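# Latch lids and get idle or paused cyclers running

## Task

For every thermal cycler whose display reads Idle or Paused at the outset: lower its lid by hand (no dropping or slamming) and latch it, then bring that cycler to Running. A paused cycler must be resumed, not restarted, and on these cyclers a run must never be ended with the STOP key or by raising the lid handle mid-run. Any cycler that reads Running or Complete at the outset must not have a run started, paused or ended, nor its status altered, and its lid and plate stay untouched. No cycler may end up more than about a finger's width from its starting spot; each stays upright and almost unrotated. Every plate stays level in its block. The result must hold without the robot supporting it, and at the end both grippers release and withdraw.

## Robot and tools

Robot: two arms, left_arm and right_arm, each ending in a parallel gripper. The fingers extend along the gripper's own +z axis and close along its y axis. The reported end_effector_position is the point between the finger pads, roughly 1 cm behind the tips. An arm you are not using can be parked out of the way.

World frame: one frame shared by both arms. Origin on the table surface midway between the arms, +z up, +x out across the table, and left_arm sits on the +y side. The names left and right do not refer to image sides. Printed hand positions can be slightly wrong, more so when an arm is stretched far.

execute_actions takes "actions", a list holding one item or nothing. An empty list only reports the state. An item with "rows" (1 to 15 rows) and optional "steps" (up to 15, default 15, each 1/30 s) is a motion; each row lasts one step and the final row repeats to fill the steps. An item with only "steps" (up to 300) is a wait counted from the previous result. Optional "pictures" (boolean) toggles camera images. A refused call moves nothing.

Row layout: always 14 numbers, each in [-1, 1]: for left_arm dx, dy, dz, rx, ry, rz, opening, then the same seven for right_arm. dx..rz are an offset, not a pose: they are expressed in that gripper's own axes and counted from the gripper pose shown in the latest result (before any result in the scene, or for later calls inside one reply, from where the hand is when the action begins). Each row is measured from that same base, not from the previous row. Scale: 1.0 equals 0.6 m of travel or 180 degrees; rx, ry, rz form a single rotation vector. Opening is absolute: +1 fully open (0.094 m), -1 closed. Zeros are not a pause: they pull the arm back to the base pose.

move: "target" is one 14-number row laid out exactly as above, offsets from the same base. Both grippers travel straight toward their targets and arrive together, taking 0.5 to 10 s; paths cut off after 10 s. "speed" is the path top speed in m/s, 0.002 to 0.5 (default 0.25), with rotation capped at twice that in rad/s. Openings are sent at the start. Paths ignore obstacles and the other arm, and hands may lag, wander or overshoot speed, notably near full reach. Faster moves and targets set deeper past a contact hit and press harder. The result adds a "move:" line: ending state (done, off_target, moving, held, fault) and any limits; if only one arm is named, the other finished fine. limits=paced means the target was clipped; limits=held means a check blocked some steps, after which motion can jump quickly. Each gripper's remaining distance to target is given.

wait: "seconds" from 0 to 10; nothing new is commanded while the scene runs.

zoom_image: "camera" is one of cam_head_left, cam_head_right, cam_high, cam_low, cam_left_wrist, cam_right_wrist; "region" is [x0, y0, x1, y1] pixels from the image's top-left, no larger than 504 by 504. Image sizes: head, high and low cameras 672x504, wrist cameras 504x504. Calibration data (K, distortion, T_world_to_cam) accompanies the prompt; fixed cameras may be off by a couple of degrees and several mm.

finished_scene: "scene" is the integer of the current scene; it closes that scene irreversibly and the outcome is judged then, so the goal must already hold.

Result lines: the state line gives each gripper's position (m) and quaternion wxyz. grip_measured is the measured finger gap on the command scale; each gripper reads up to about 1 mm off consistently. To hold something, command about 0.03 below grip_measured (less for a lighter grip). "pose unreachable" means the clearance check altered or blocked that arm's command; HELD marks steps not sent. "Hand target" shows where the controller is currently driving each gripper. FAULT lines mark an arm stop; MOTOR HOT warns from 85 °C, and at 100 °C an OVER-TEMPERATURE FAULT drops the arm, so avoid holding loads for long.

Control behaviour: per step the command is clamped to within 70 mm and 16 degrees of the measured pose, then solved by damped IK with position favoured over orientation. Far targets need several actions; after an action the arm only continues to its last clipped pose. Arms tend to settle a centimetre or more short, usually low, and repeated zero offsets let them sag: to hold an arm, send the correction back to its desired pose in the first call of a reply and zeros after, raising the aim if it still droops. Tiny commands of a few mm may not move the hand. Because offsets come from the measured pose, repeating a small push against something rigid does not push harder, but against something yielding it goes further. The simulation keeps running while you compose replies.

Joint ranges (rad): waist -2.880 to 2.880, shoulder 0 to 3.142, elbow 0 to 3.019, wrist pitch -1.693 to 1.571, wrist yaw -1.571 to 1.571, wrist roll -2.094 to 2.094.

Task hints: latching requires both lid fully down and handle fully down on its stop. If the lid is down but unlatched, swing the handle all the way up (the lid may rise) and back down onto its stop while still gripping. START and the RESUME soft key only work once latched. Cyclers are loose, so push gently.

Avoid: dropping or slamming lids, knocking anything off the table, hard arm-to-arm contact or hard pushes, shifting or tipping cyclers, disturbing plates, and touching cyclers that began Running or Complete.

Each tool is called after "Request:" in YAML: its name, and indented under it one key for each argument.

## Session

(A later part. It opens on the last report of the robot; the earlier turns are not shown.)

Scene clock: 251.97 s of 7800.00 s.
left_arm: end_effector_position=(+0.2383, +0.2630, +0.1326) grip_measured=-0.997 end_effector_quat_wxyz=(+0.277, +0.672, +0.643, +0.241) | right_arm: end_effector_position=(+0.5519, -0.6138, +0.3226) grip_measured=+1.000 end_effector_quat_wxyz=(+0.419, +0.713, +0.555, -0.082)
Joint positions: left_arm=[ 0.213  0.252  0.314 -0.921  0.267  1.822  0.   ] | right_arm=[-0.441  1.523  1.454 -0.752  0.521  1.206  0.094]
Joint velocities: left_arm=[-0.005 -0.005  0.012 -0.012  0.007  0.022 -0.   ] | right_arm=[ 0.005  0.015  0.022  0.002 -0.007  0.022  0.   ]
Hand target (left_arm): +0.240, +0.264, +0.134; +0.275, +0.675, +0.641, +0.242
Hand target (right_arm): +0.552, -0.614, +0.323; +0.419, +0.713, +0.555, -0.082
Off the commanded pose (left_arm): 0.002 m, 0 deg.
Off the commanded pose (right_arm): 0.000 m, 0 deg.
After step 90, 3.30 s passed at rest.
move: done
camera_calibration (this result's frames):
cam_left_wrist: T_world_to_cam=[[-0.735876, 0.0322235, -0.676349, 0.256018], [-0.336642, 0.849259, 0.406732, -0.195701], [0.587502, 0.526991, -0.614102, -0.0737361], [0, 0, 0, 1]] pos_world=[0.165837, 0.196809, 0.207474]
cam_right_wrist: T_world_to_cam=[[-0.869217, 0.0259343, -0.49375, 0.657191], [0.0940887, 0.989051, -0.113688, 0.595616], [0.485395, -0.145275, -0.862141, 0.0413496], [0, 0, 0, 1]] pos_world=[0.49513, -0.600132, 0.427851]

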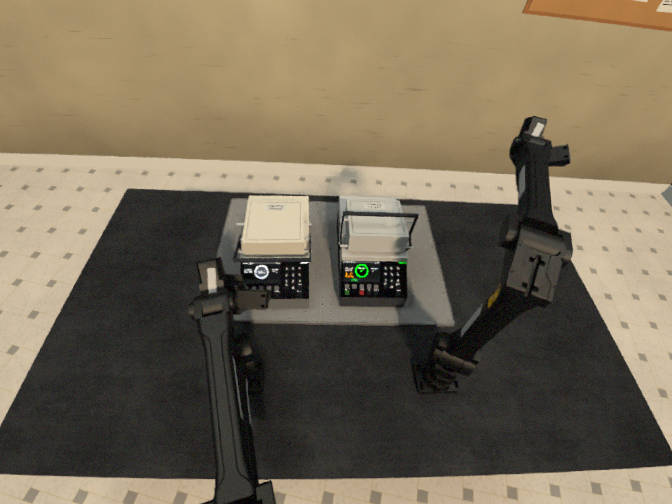

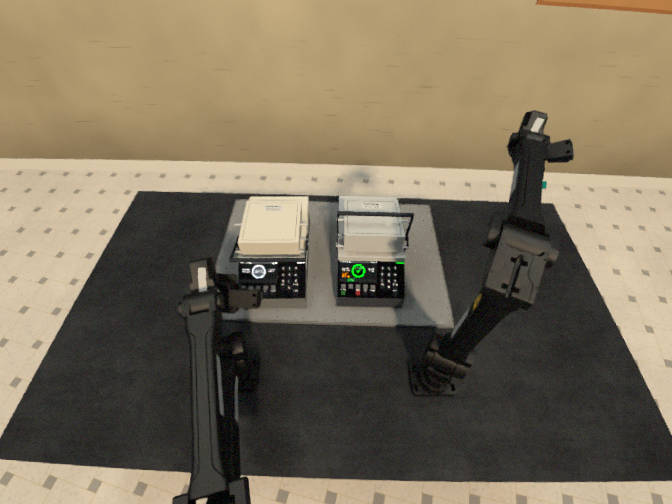

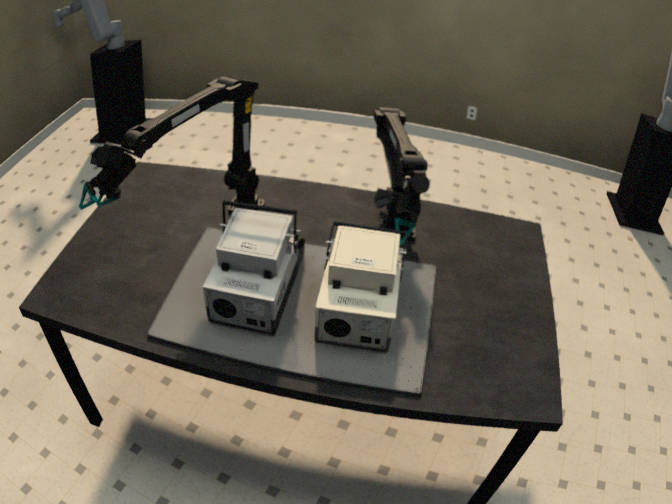

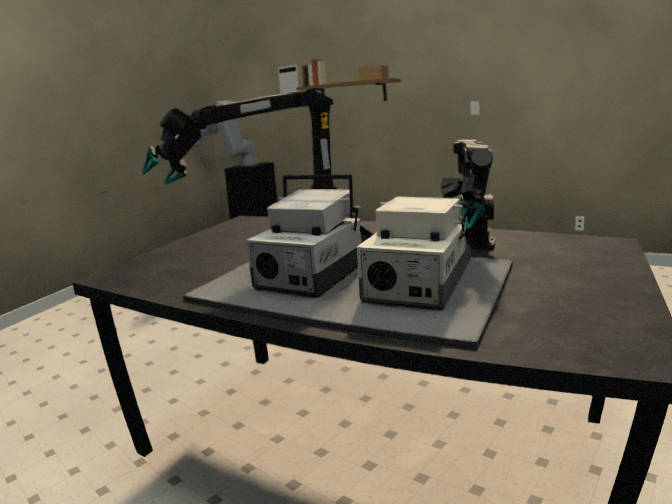

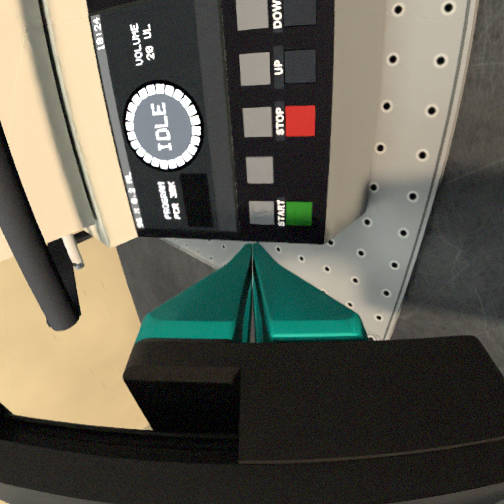

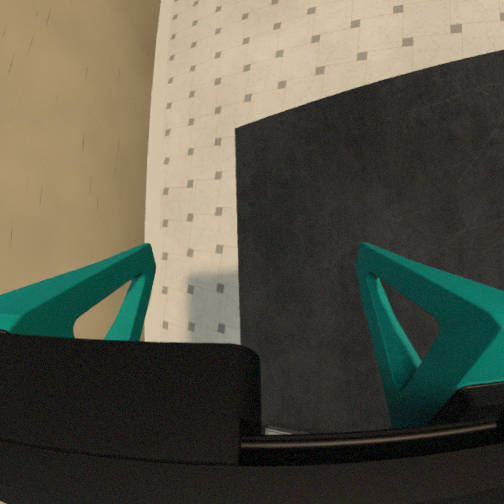

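Request:
move:
  target: [0,-0.06,0.068,0,0,0,-1,0,0,0,0,0,0,1]
  speed: 0.03

Request:
move:
  target: [0,0.09,-0.1,0,0,0,-1,0,0,0,0,0,0,1]
  speed: 0.1

Scene clock: 266.13 s of 7800.00 s.
left_arm: end_effector_position=(+0.2415, +0.2642, +0.1047) grip_measured=-0.997 end_effector_quat_wxyz=(+0.283, +0.670, +0.636, +0.257) | right_arm: end_effector_position=(+0.5519, -0.6138, +0.3226) grip_measured=+1.000 end_effector_quat_wxyz=(+0.419, +0.713, +0.555, -0.082)
Joint positions: left_arm=[ 0.213  0.228  0.224 -0.819  0.266  1.825  0.   ] | right_arm=[-0.441  1.523  1.454 -0.752  0.521  1.206  0.094]
Joint velocities: left_arm=[-0.005 -0.015  0.002  0.007  0.081  0.007  0.001] | right_arm=[ 0.015 -0.005  0.007  0.017 -0.051  0.022  0.   ]
Hand target (left_arm): +0.237, +0.261, +0.080; +0.277, +0.672, +0.643, +0.241
Hand target (right_arm): +0.552, -0.614, +0.323; +0.419, +0.713, +0.555, -0.082
Off the commanded pose (left_arm): 0.027 m, 2 deg.
Off the commanded pose (right_arm): 0.000 m, 0 deg.
After step 90, 9.13 s passed at rest.
move: off_target (left_arm)
camera_calibration (this result's frames):
cam_left_wrist: T_world_to_cam=[[-0.712365, 0.0423399, -0.70053, 0.233606], [-0.349521, 0.844177, 0.406448, -0.179799], [0.608581, 0.53439, -0.586564, -0.103349], [0, 0, 0, 1]] pos_world=[0.166465, 0.19712, 0.176106]
cam_right_wrist: T_world_to_cam=[[-0.869217, 0.0259343, -0.49375, 0.657191], [0.0940887, 0.989051, -0.113688, 0.595616], [0.485395, -0.145275, -0.862141, 0.0413496], [0, 0, 0, 1]] pos_world=[0.49513, -0.600132, 0.427851]

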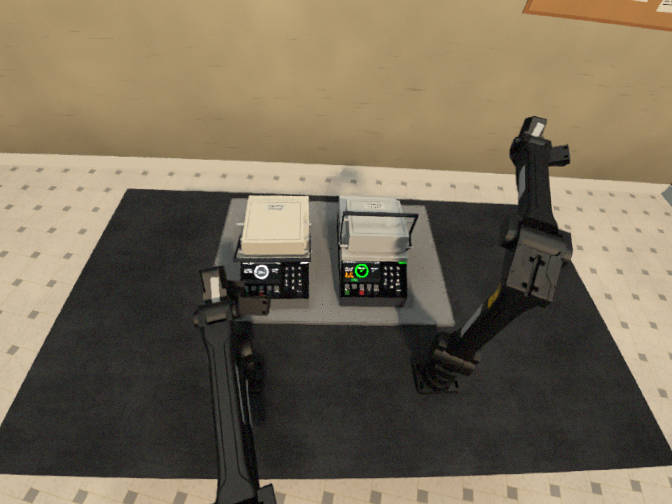

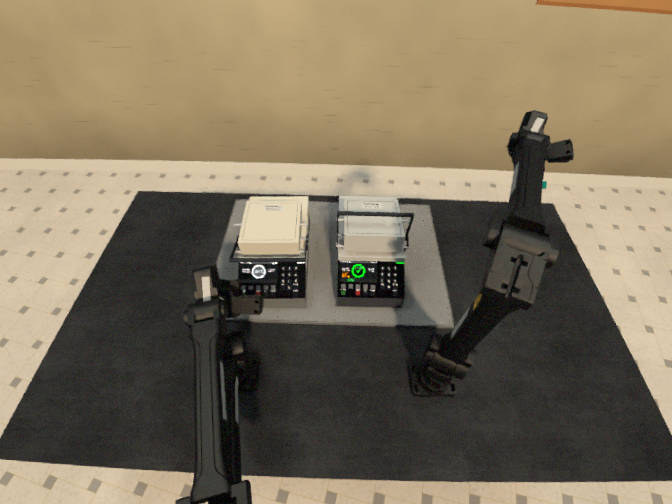

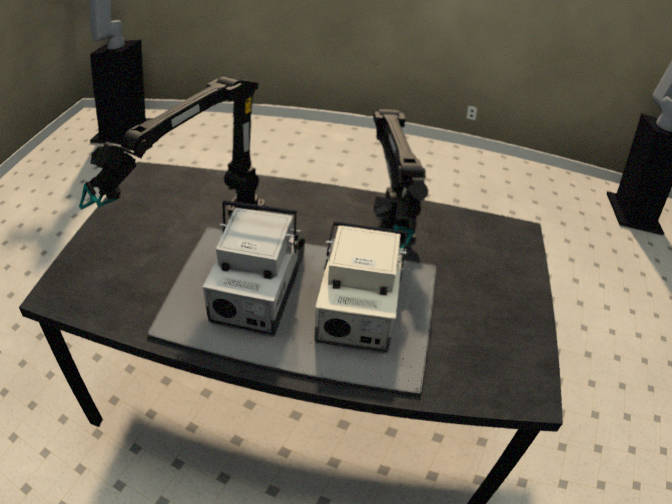

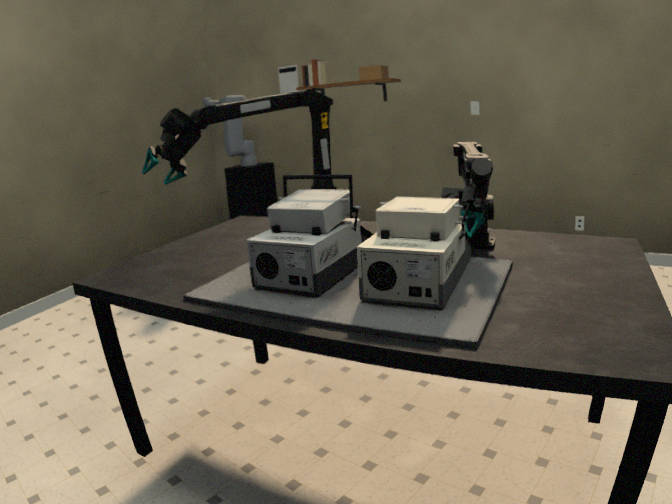

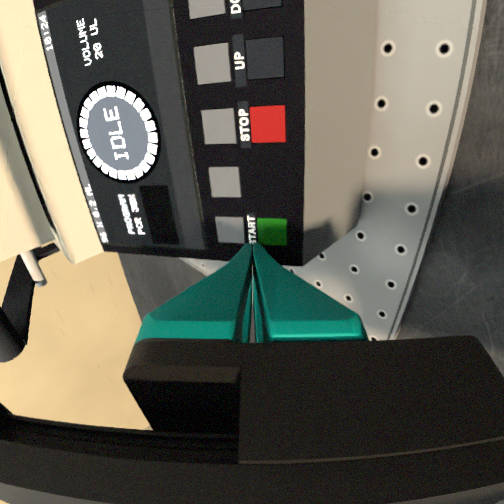

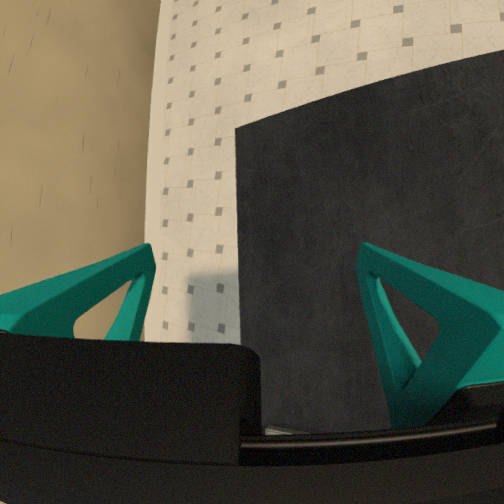

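Scene clock: 267.30 s of 7800.00 s.
left_arm: end_effector_position=(+0.2329, +0.2622, +0.1580) grip_measured=-0.997 end_effector_quat_wxyz=(+0.278, +0.671, +0.643, +0.243) | right_arm: end_effector_position=(+0.5519, -0.6138, +0.3226) grip_measured=+1.000 end_effector_quat_wxyz=(+0.419, +0.713, +0.555, -0.082)
Joint positions: left_arm=[ 0.222  0.234  0.378 -1.     0.272  1.827  0.   ] | right_arm=[-0.441  1.523  1.454 -0.752  0.521  1.206  0.094]
Joint velocities: left_arm=[-0.015 -0.015 -0.012 -0.017  0.037 -0.022  0.   ] | right_arm=[-0.005 -0.005  0.002  0.022  0.007  0.051  0.   ]
Hand target (left_arm): +0.237, +0.265, +0.184; +0.283, +0.670, +0.636, +0.258
Hand target (right_arm): +0.552, -0.614, +0.323; +0.419, +0.713, +0.555, -0.082
Off the commanded pose (left_arm): 0.028 m, 2 deg.
Off the commanded pose (right_arm): 0.000 m, 0 deg.
move: off_target (left_arm)
camera_calibration (this result's frames):
cam_left_wrist: T_world_to_cam=[[-0.733343, 0.0311555, -0.679145, 0.269407], [-0.339388, 0.848798, 0.405411, -0.206187], [0.589088, 0.527799, -0.611886, -0.055468], [0, 0, 0, 1]] pos_world=[0.160266, 0.195894, 0.232617]
cam_right_wrist: T_world_to_cam=[[-0.869217, 0.0259343, -0.49375, 0.657191], [0.0940887, 0.989051, -0.113688, 0.595616], [0.485395, -0.145275, -0.862141, 0.0413496], [0, 0, 0, 1]] pos_world=[0.49513, -0.600132, 0.427851]

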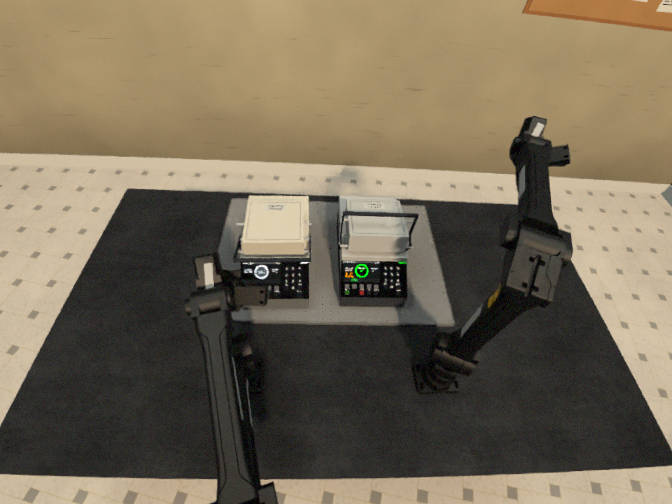

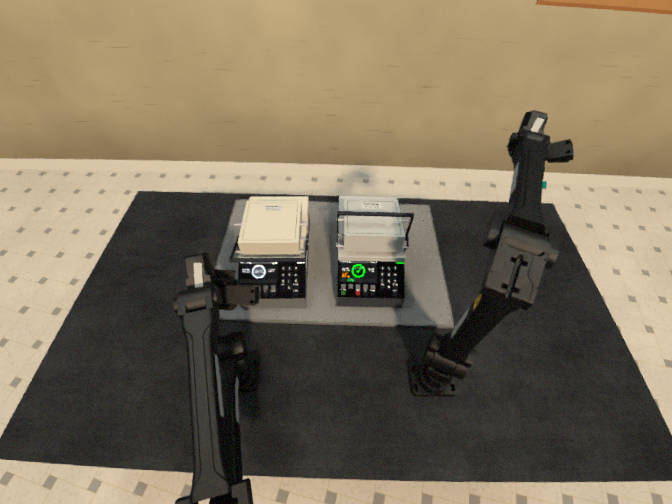

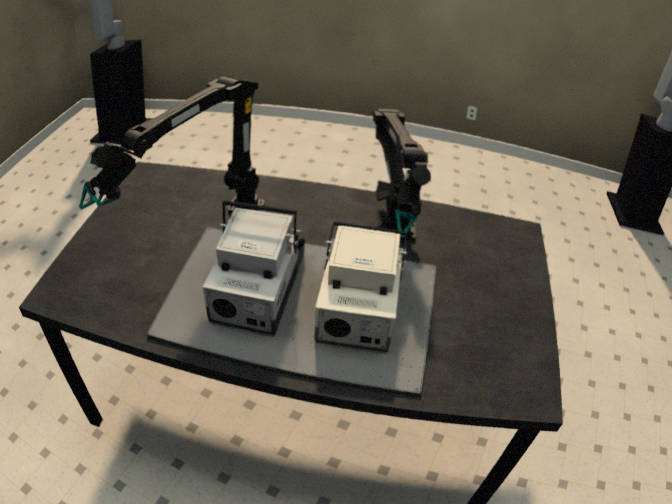

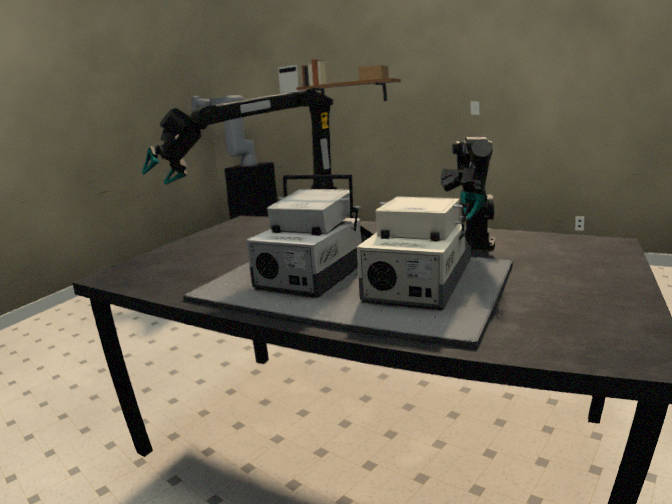

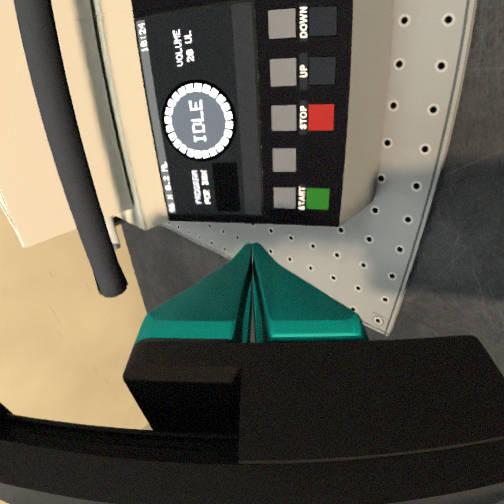

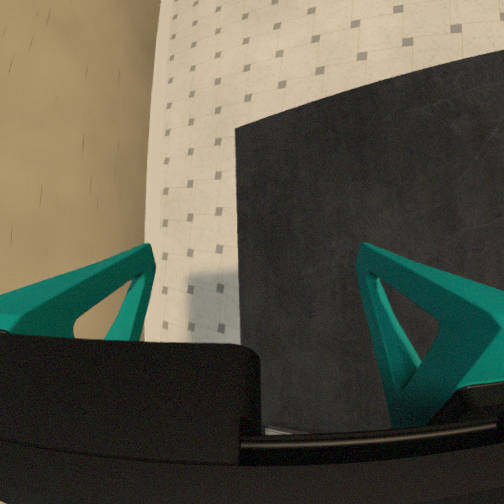

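Request:
move:
  target: [-0.013,-0.093,0.102,0,0,0,-1,0,0,0,0,0,0,1]
  speed: 0.04

Scene clock: 277.67 s of 7800.00 s.
left_arm: end_effector_position=(+0.2306, +0.2551, +0.0982) grip_measured=-0.997 end_effector_quat_wxyz=(+0.278, +0.669, +0.642, +0.251) | right_arm: end_effector_position=(+0.5519, -0.6138, +0.3226) grip_measured=+1.000 end_effector_quat_wxyz=(+0.419, +0.713, +0.555, -0.082)
Joint positions: left_arm=[ 0.142  0.154  0.208 -0.881  0.213  1.764  0.   ] | right_arm=[-0.441  1.523  1.454 -0.752  0.521  1.206  0.094]
Joint velocities: left_arm=[-0.005 -0.005  0.012  0.002 -0.007 -0.051  0.   ] | right_arm=[ 0.005 -0.015 -0.012  0.002  0.007 -0.081  0.   ]
Hand target (left_arm): +0.230, +0.252, +0.077; +0.278, +0.671, +0.643, +0.242
Hand target (right_arm): +0.552, -0.614, +0.323; +0.419, +0.713, +0.555, -0.082
Off the commanded pose (left_arm): 0.023 m, 1 deg.
Off the commanded pose (right_arm): 0.000 m, 0 deg.
After step 90, 5.07 s passed at rest.
move: off_target (left_arm)
camera_calibration (this result's frames):
cam_left_wrist: T_world_to_cam=[[-0.724618, 0.0326763, -0.688376, 0.225804], [-0.349298, 0.843648, 0.407736, -0.173268], [0.59407, 0.535901, -0.599909, -0.0913563], [0, 0, 0, 1]] pos_world=[0.157371, 0.187757, 0.17128]
cam_right_wrist: T_world_to_cam=[[-0.869217, 0.0259343, -0.49375, 0.657191], [0.0940887, 0.989051, -0.113688, 0.595616], [0.485395, -0.145275, -0.862141, 0.0413496], [0, 0, 0, 1]] pos_world=[0.49513, -0.600132, 0.427851]

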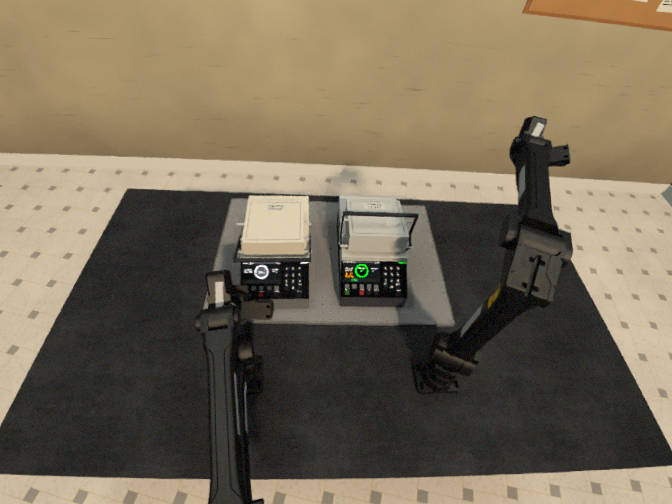

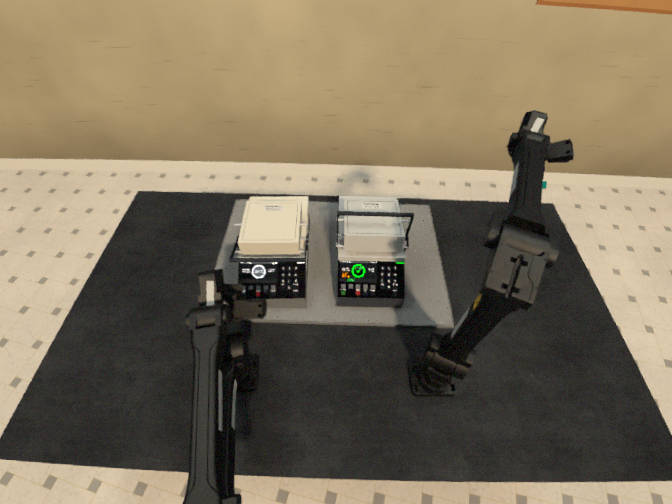

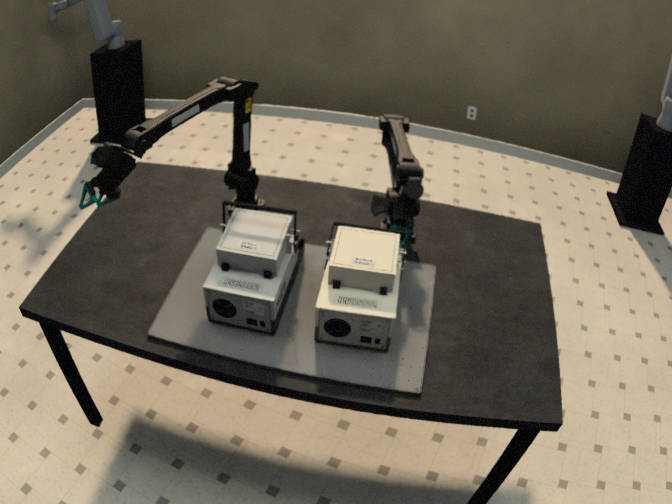

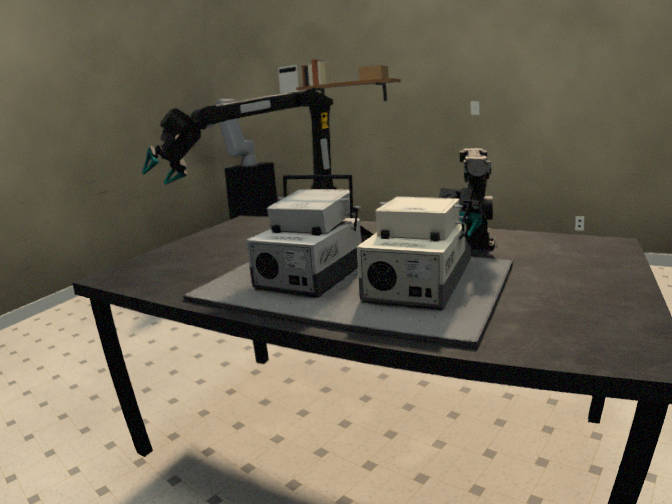

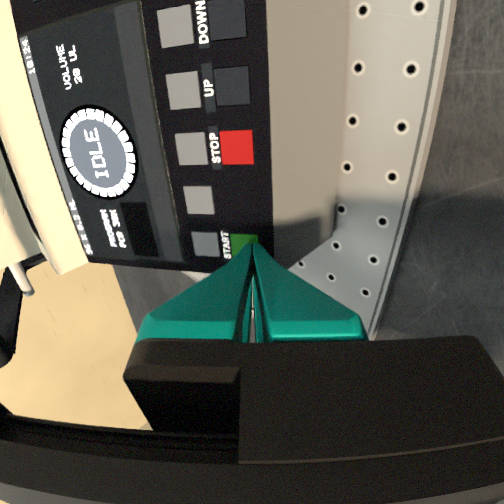

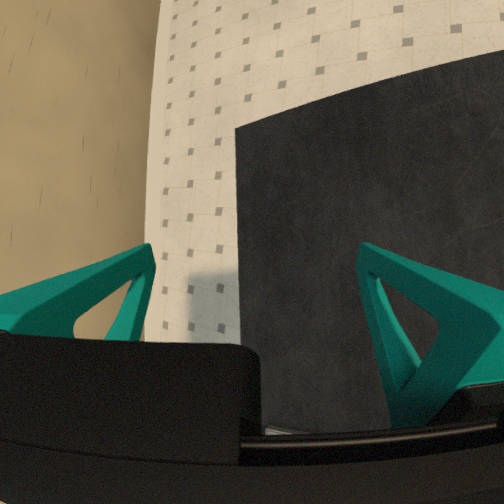

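Request:
move:
  target: [0,-0.01,0.06,0,0,0,-1,0,0,0,0,0,0,1]
  speed: 0.03

Scene clock: 281.93 s of 7800.00 s.
left_arm: end_effector_position=(+0.2552, +0.2565, +0.1123) grip_measured=-0.998 end_effector_quat_wxyz=(+0.302, +0.660, +0.623, +0.290) | right_arm: end_effector_position=(+0.5519, -0.6138, +0.3226) grip_measured=+1.000 end_effector_quat_wxyz=(+0.419, +0.713, +0.555, -0.082)
Joint positions: left_arm=[ 0.105  0.204  0.202 -0.72   0.188  1.742  0.   ] | right_arm=[-0.441  1.523  1.454 -0.752  0.521  1.206  0.094]
Joint velocities: left_arm=[-0.005  0.005 -0.007  0.017 -0.037 -0.081  0.   ] | right_arm=[-0.005 -0.015  0.017 -0.007 -0.022  0.007  0.   ]
Hand target (left_arm): +0.245, +0.253, +0.071; +0.278, +0.669, +0.642, +0.251
Hand target (right_arm): +0.552, -0.614, +0.323; +0.419, +0.713, +0.555, -0.082
Off the commanded pose (left_arm): 0.044 m, 6 deg.
Off the commanded pose (right_arm): 0.000 m, 0 deg.
move: off_target (left_arm)
camera_calibration (this result's frames):
cam_left_wrist: T_world_to_cam=[[-0.654132, 0.0515827, -0.754619, 0.237906], [-0.385008, 0.836048, 0.390888, -0.15868], [0.651061, 0.546227, -0.527026, -0.123684], [0, 0, 0, 1]] pos_world=[0.175055, 0.187952, 0.17637]
cam_right_wrist: T_world_to_cam=[[-0.869217, 0.0259343, -0.49375, 0.657191], [0.0940887, 0.989051, -0.113688, 0.595616], [0.485395, -0.145275, -0.862141, 0.0413496], [0, 0, 0, 1]] pos_world=[0.49513, -0.600132, 0.427851]

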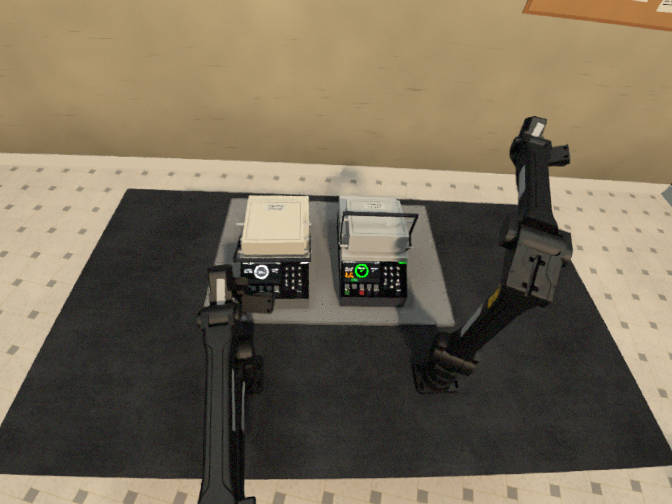

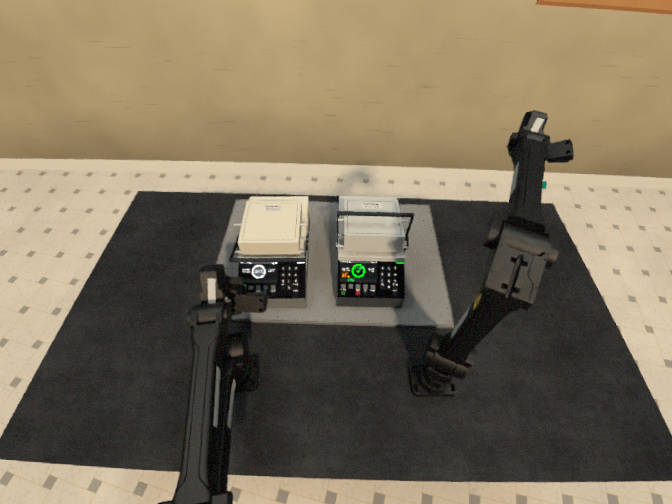

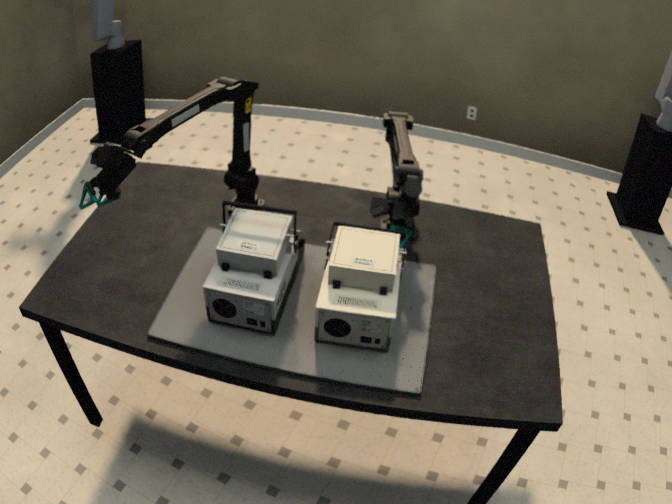

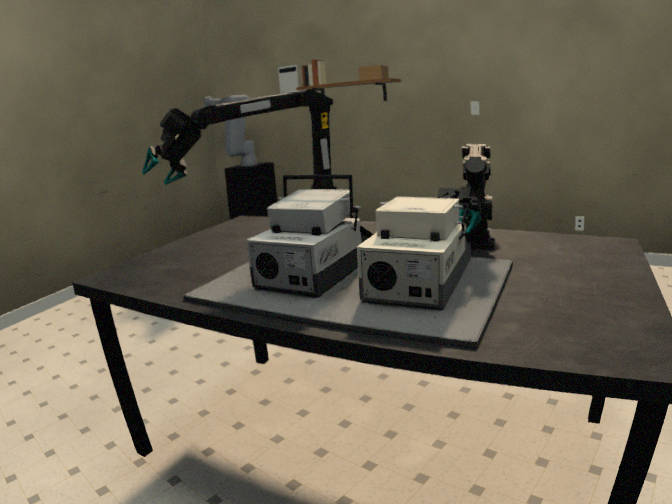

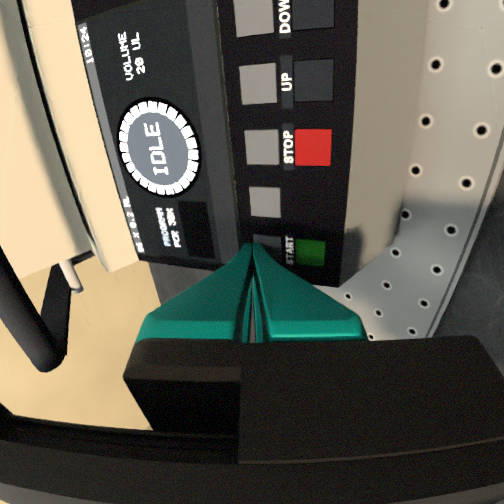

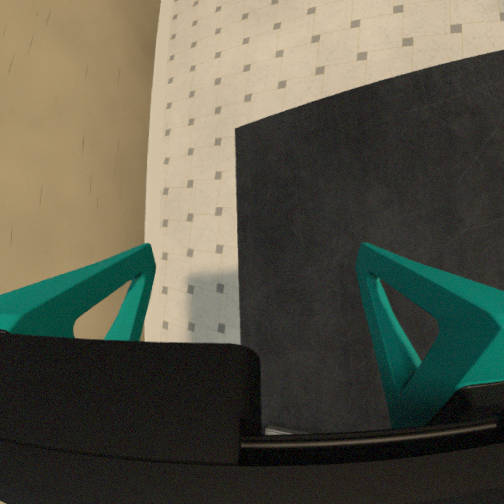

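Request:
move:
  target: [0,0.016,-0.07,0.17,0,0,-1,0,0,0,0,0,0,1]
  speed: 0.08

Scene clock: 292.83 s of 7800.00 s.
left_arm: end_effector_position=(+0.2182, +0.2571, +0.1215) grip_measured=-0.998 end_effector_quat_wxyz=(+0.110, +0.718, +0.681, +0.099) | right_arm: end_effector_position=(+0.5519, -0.6138, +0.3226) grip_measured=+1.000 end_effector_quat_wxyz=(+0.419, +0.713, +0.555, -0.082)
Joint positions: left_arm=[ 0.033  0.586  0.481 -1.176  0.06   1.741  0.   ] | right_arm=[-0.441  1.523  1.454 -0.752  0.521  1.206  0.094]
Joint velocities: left_arm=[-0.015 -0.024  0.002 -0.007 -0.007  0.007 -0.001] | right_arm=[-0.005 -0.015 -0.002  0.022 -0.007 -0.037  0.   ]
Hand target (left_arm): +0.230, +0.257, +0.146; +0.120, +0.715, +0.679, +0.113
Hand target (right_arm): +0.552, -0.614, +0.323; +0.419, +0.713, +0.555, -0.082
Off the commanded pose (left_arm): 0.028 m, 2 deg.
Off the commanded pose (right_arm): 0.000 m, 0 deg.
After step 90, 4.30 s passed at rest.
move: off_target (left_arm)
camera_calibration (this result's frames):
cam_left_wrist: T_world_to_cam=[[-0.956767, 0.0608901, -0.284411, 0.227153], [-0.110964, 0.827469, 0.550438, -0.253971], [0.268858, 0.5582, -0.784938, 0.0166387], [0, 0, 0, 1]] pos_world=[0.184677, 0.187034, 0.217461]
cam_right_wrist: T_world_to_cam=[[-0.869217, 0.0259343, -0.49375, 0.657191], [0.0940887, 0.989051, -0.113688, 0.595616], [0.485395, -0.145275, -0.862141, 0.0413496], [0, 0, 0, 1]] pos_world=[0.49513, -0.600132, 0.427851]

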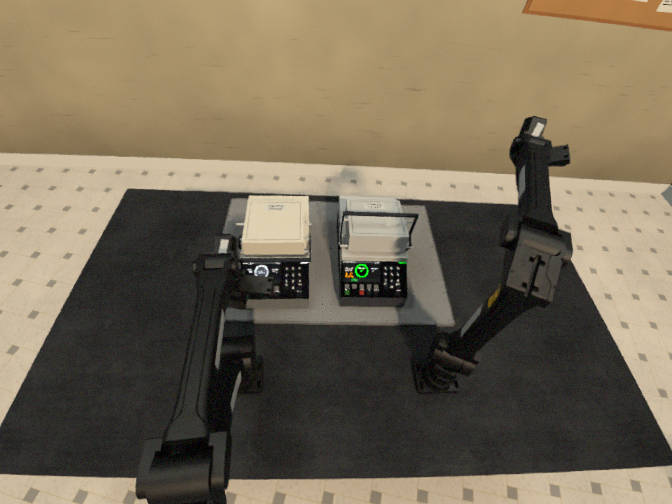

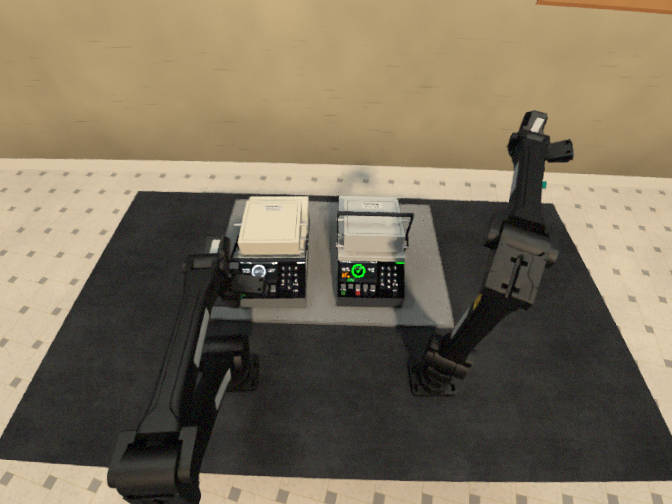

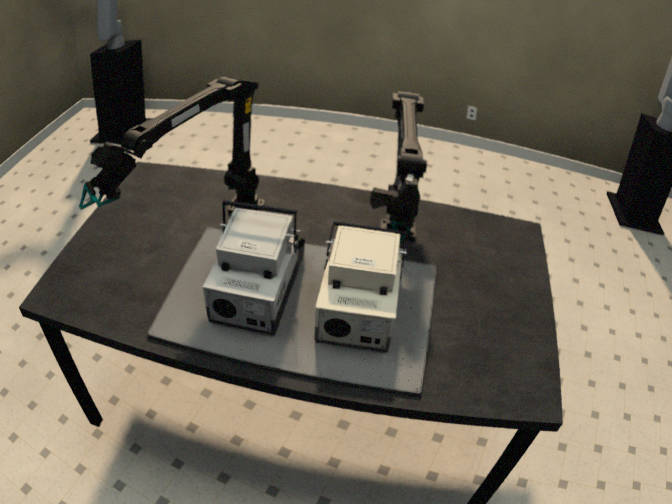

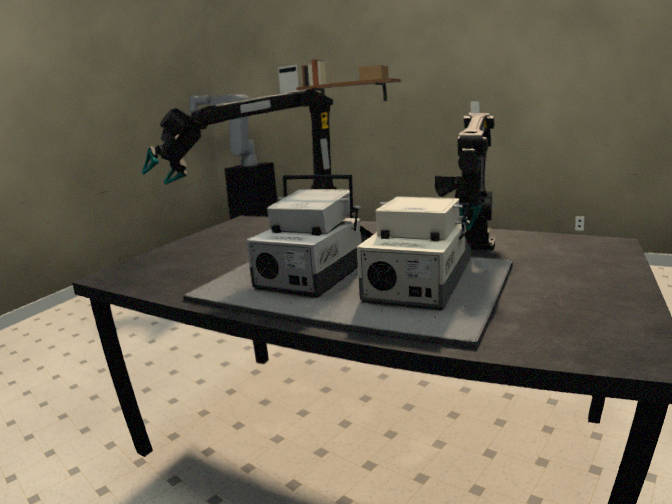

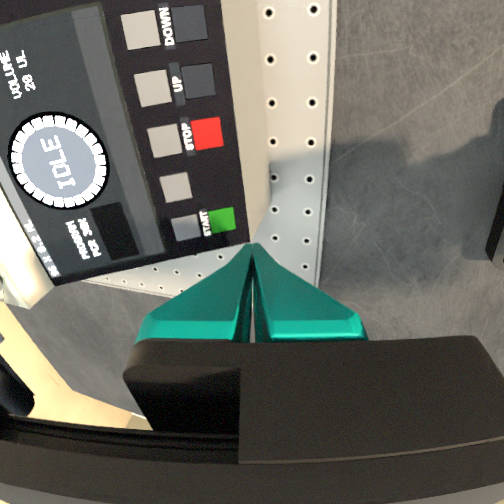

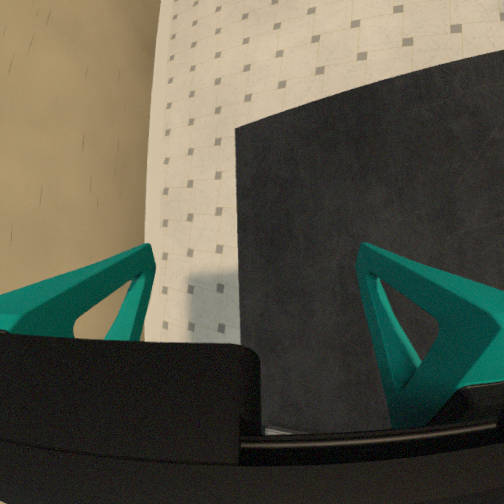

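Request:
move:
  target: [-0.006,0.042,0.008,0,0,0,-1,0,0,0,0,0,0,1]
  speed: 0.05

Scene clock: 298.63 s of 7800.00 s.
left_arm: end_effector_position=(+0.2272, +0.2519, +0.1084) grip_measured=-0.998 end_effector_quat_wxyz=(+0.096, +0.721, +0.681, +0.079) | right_arm: end_effector_position=(+0.5519, -0.6138, +0.3226) grip_measured=+1.000 end_effector_quat_wxyz=(+0.419, +0.713, +0.555, -0.082)
Joint positions: left_arm=[-0.005  0.675  0.481 -1.133  0.052  1.709  0.   ] | right_arm=[-0.441  1.523  1.454 -0.752  0.521  1.206  0.094]
Joint velocities: left_arm=[-0.005  0.005  0.007 -0.007 -0.037  0.037 -0.   ] | right_arm=[-0.015 -0.005  0.007  0.007 -0.022 -0.095  0.   ]
Hand target (left_arm): +0.243, +0.252, +0.124; +0.111, +0.718, +0.681, +0.098
Hand target (right_arm): +0.552, -0.614, +0.323; +0.419, +0.713, +0.555, -0.082
Off the commanded pose (left_arm): 0.023 m, 3 deg.
Off the commanded pose (right_arm): 0.000 m, 0 deg.
After step 90, 2.00 s passed at rest.
move: off_target (left_arm)
camera_calibration (this result's frames):
cam_left_wrist: T_world_to_cam=[[-0.968986, 0.064346, -0.238591, 0.229276], [-0.0803098, 0.831096, 0.5503, -0.249413], [0.233702, 0.552394, -0.800153, 0.017917], [0, 0, 0, 1]] pos_world=[0.197948, 0.182636, 0.206292]
cam_right_wrist: T_world_to_cam=[[-0.869217, 0.0259343, -0.49375, 0.657191], [0.0940887, 0.989051, -0.113688, 0.595616], [0.485395, -0.145275, -0.862141, 0.0413496], [0, 0, 0, 1]] pos_world=[0.49513, -0.600132, 0.427851]

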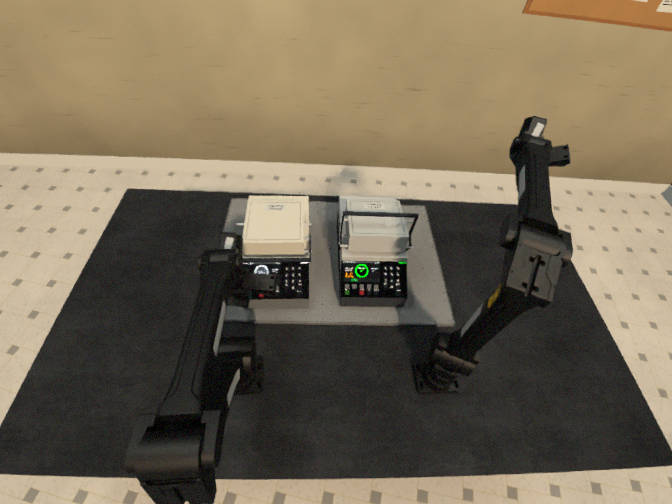

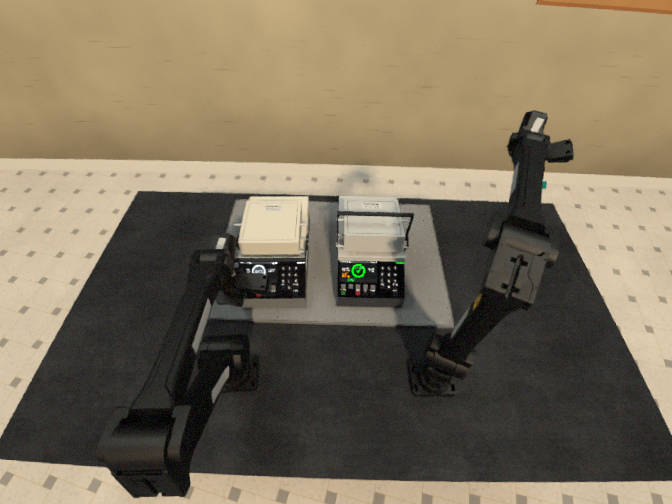

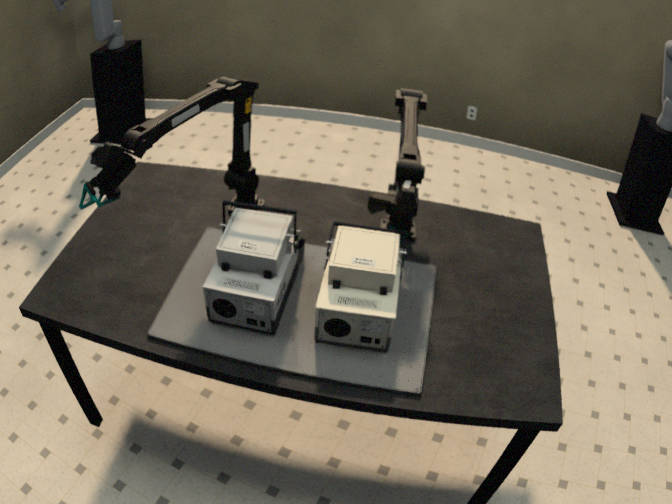

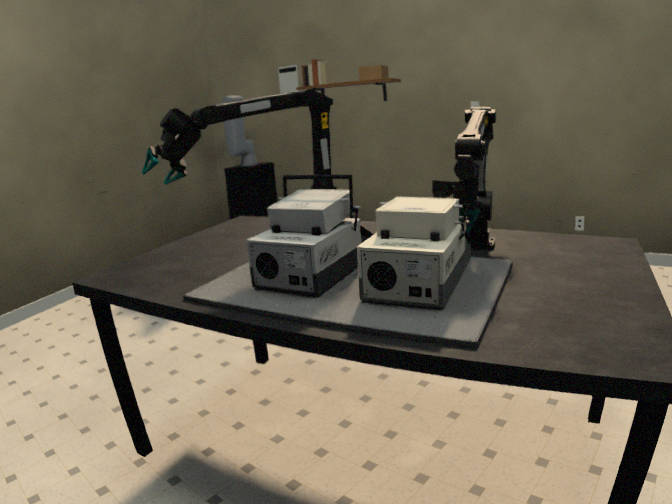

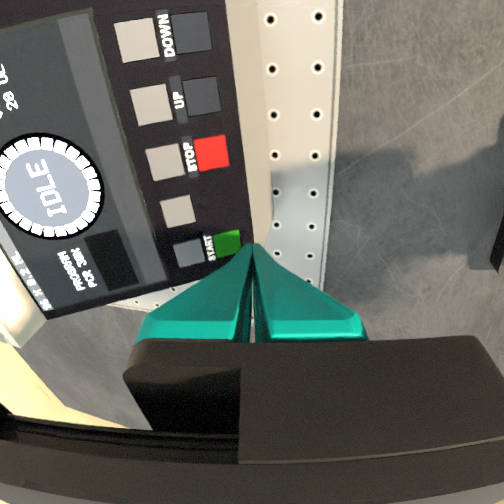

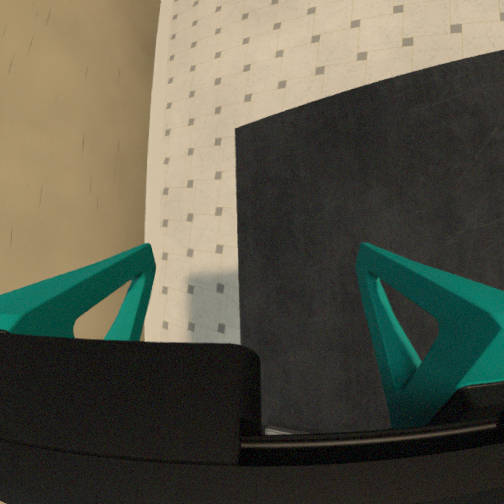

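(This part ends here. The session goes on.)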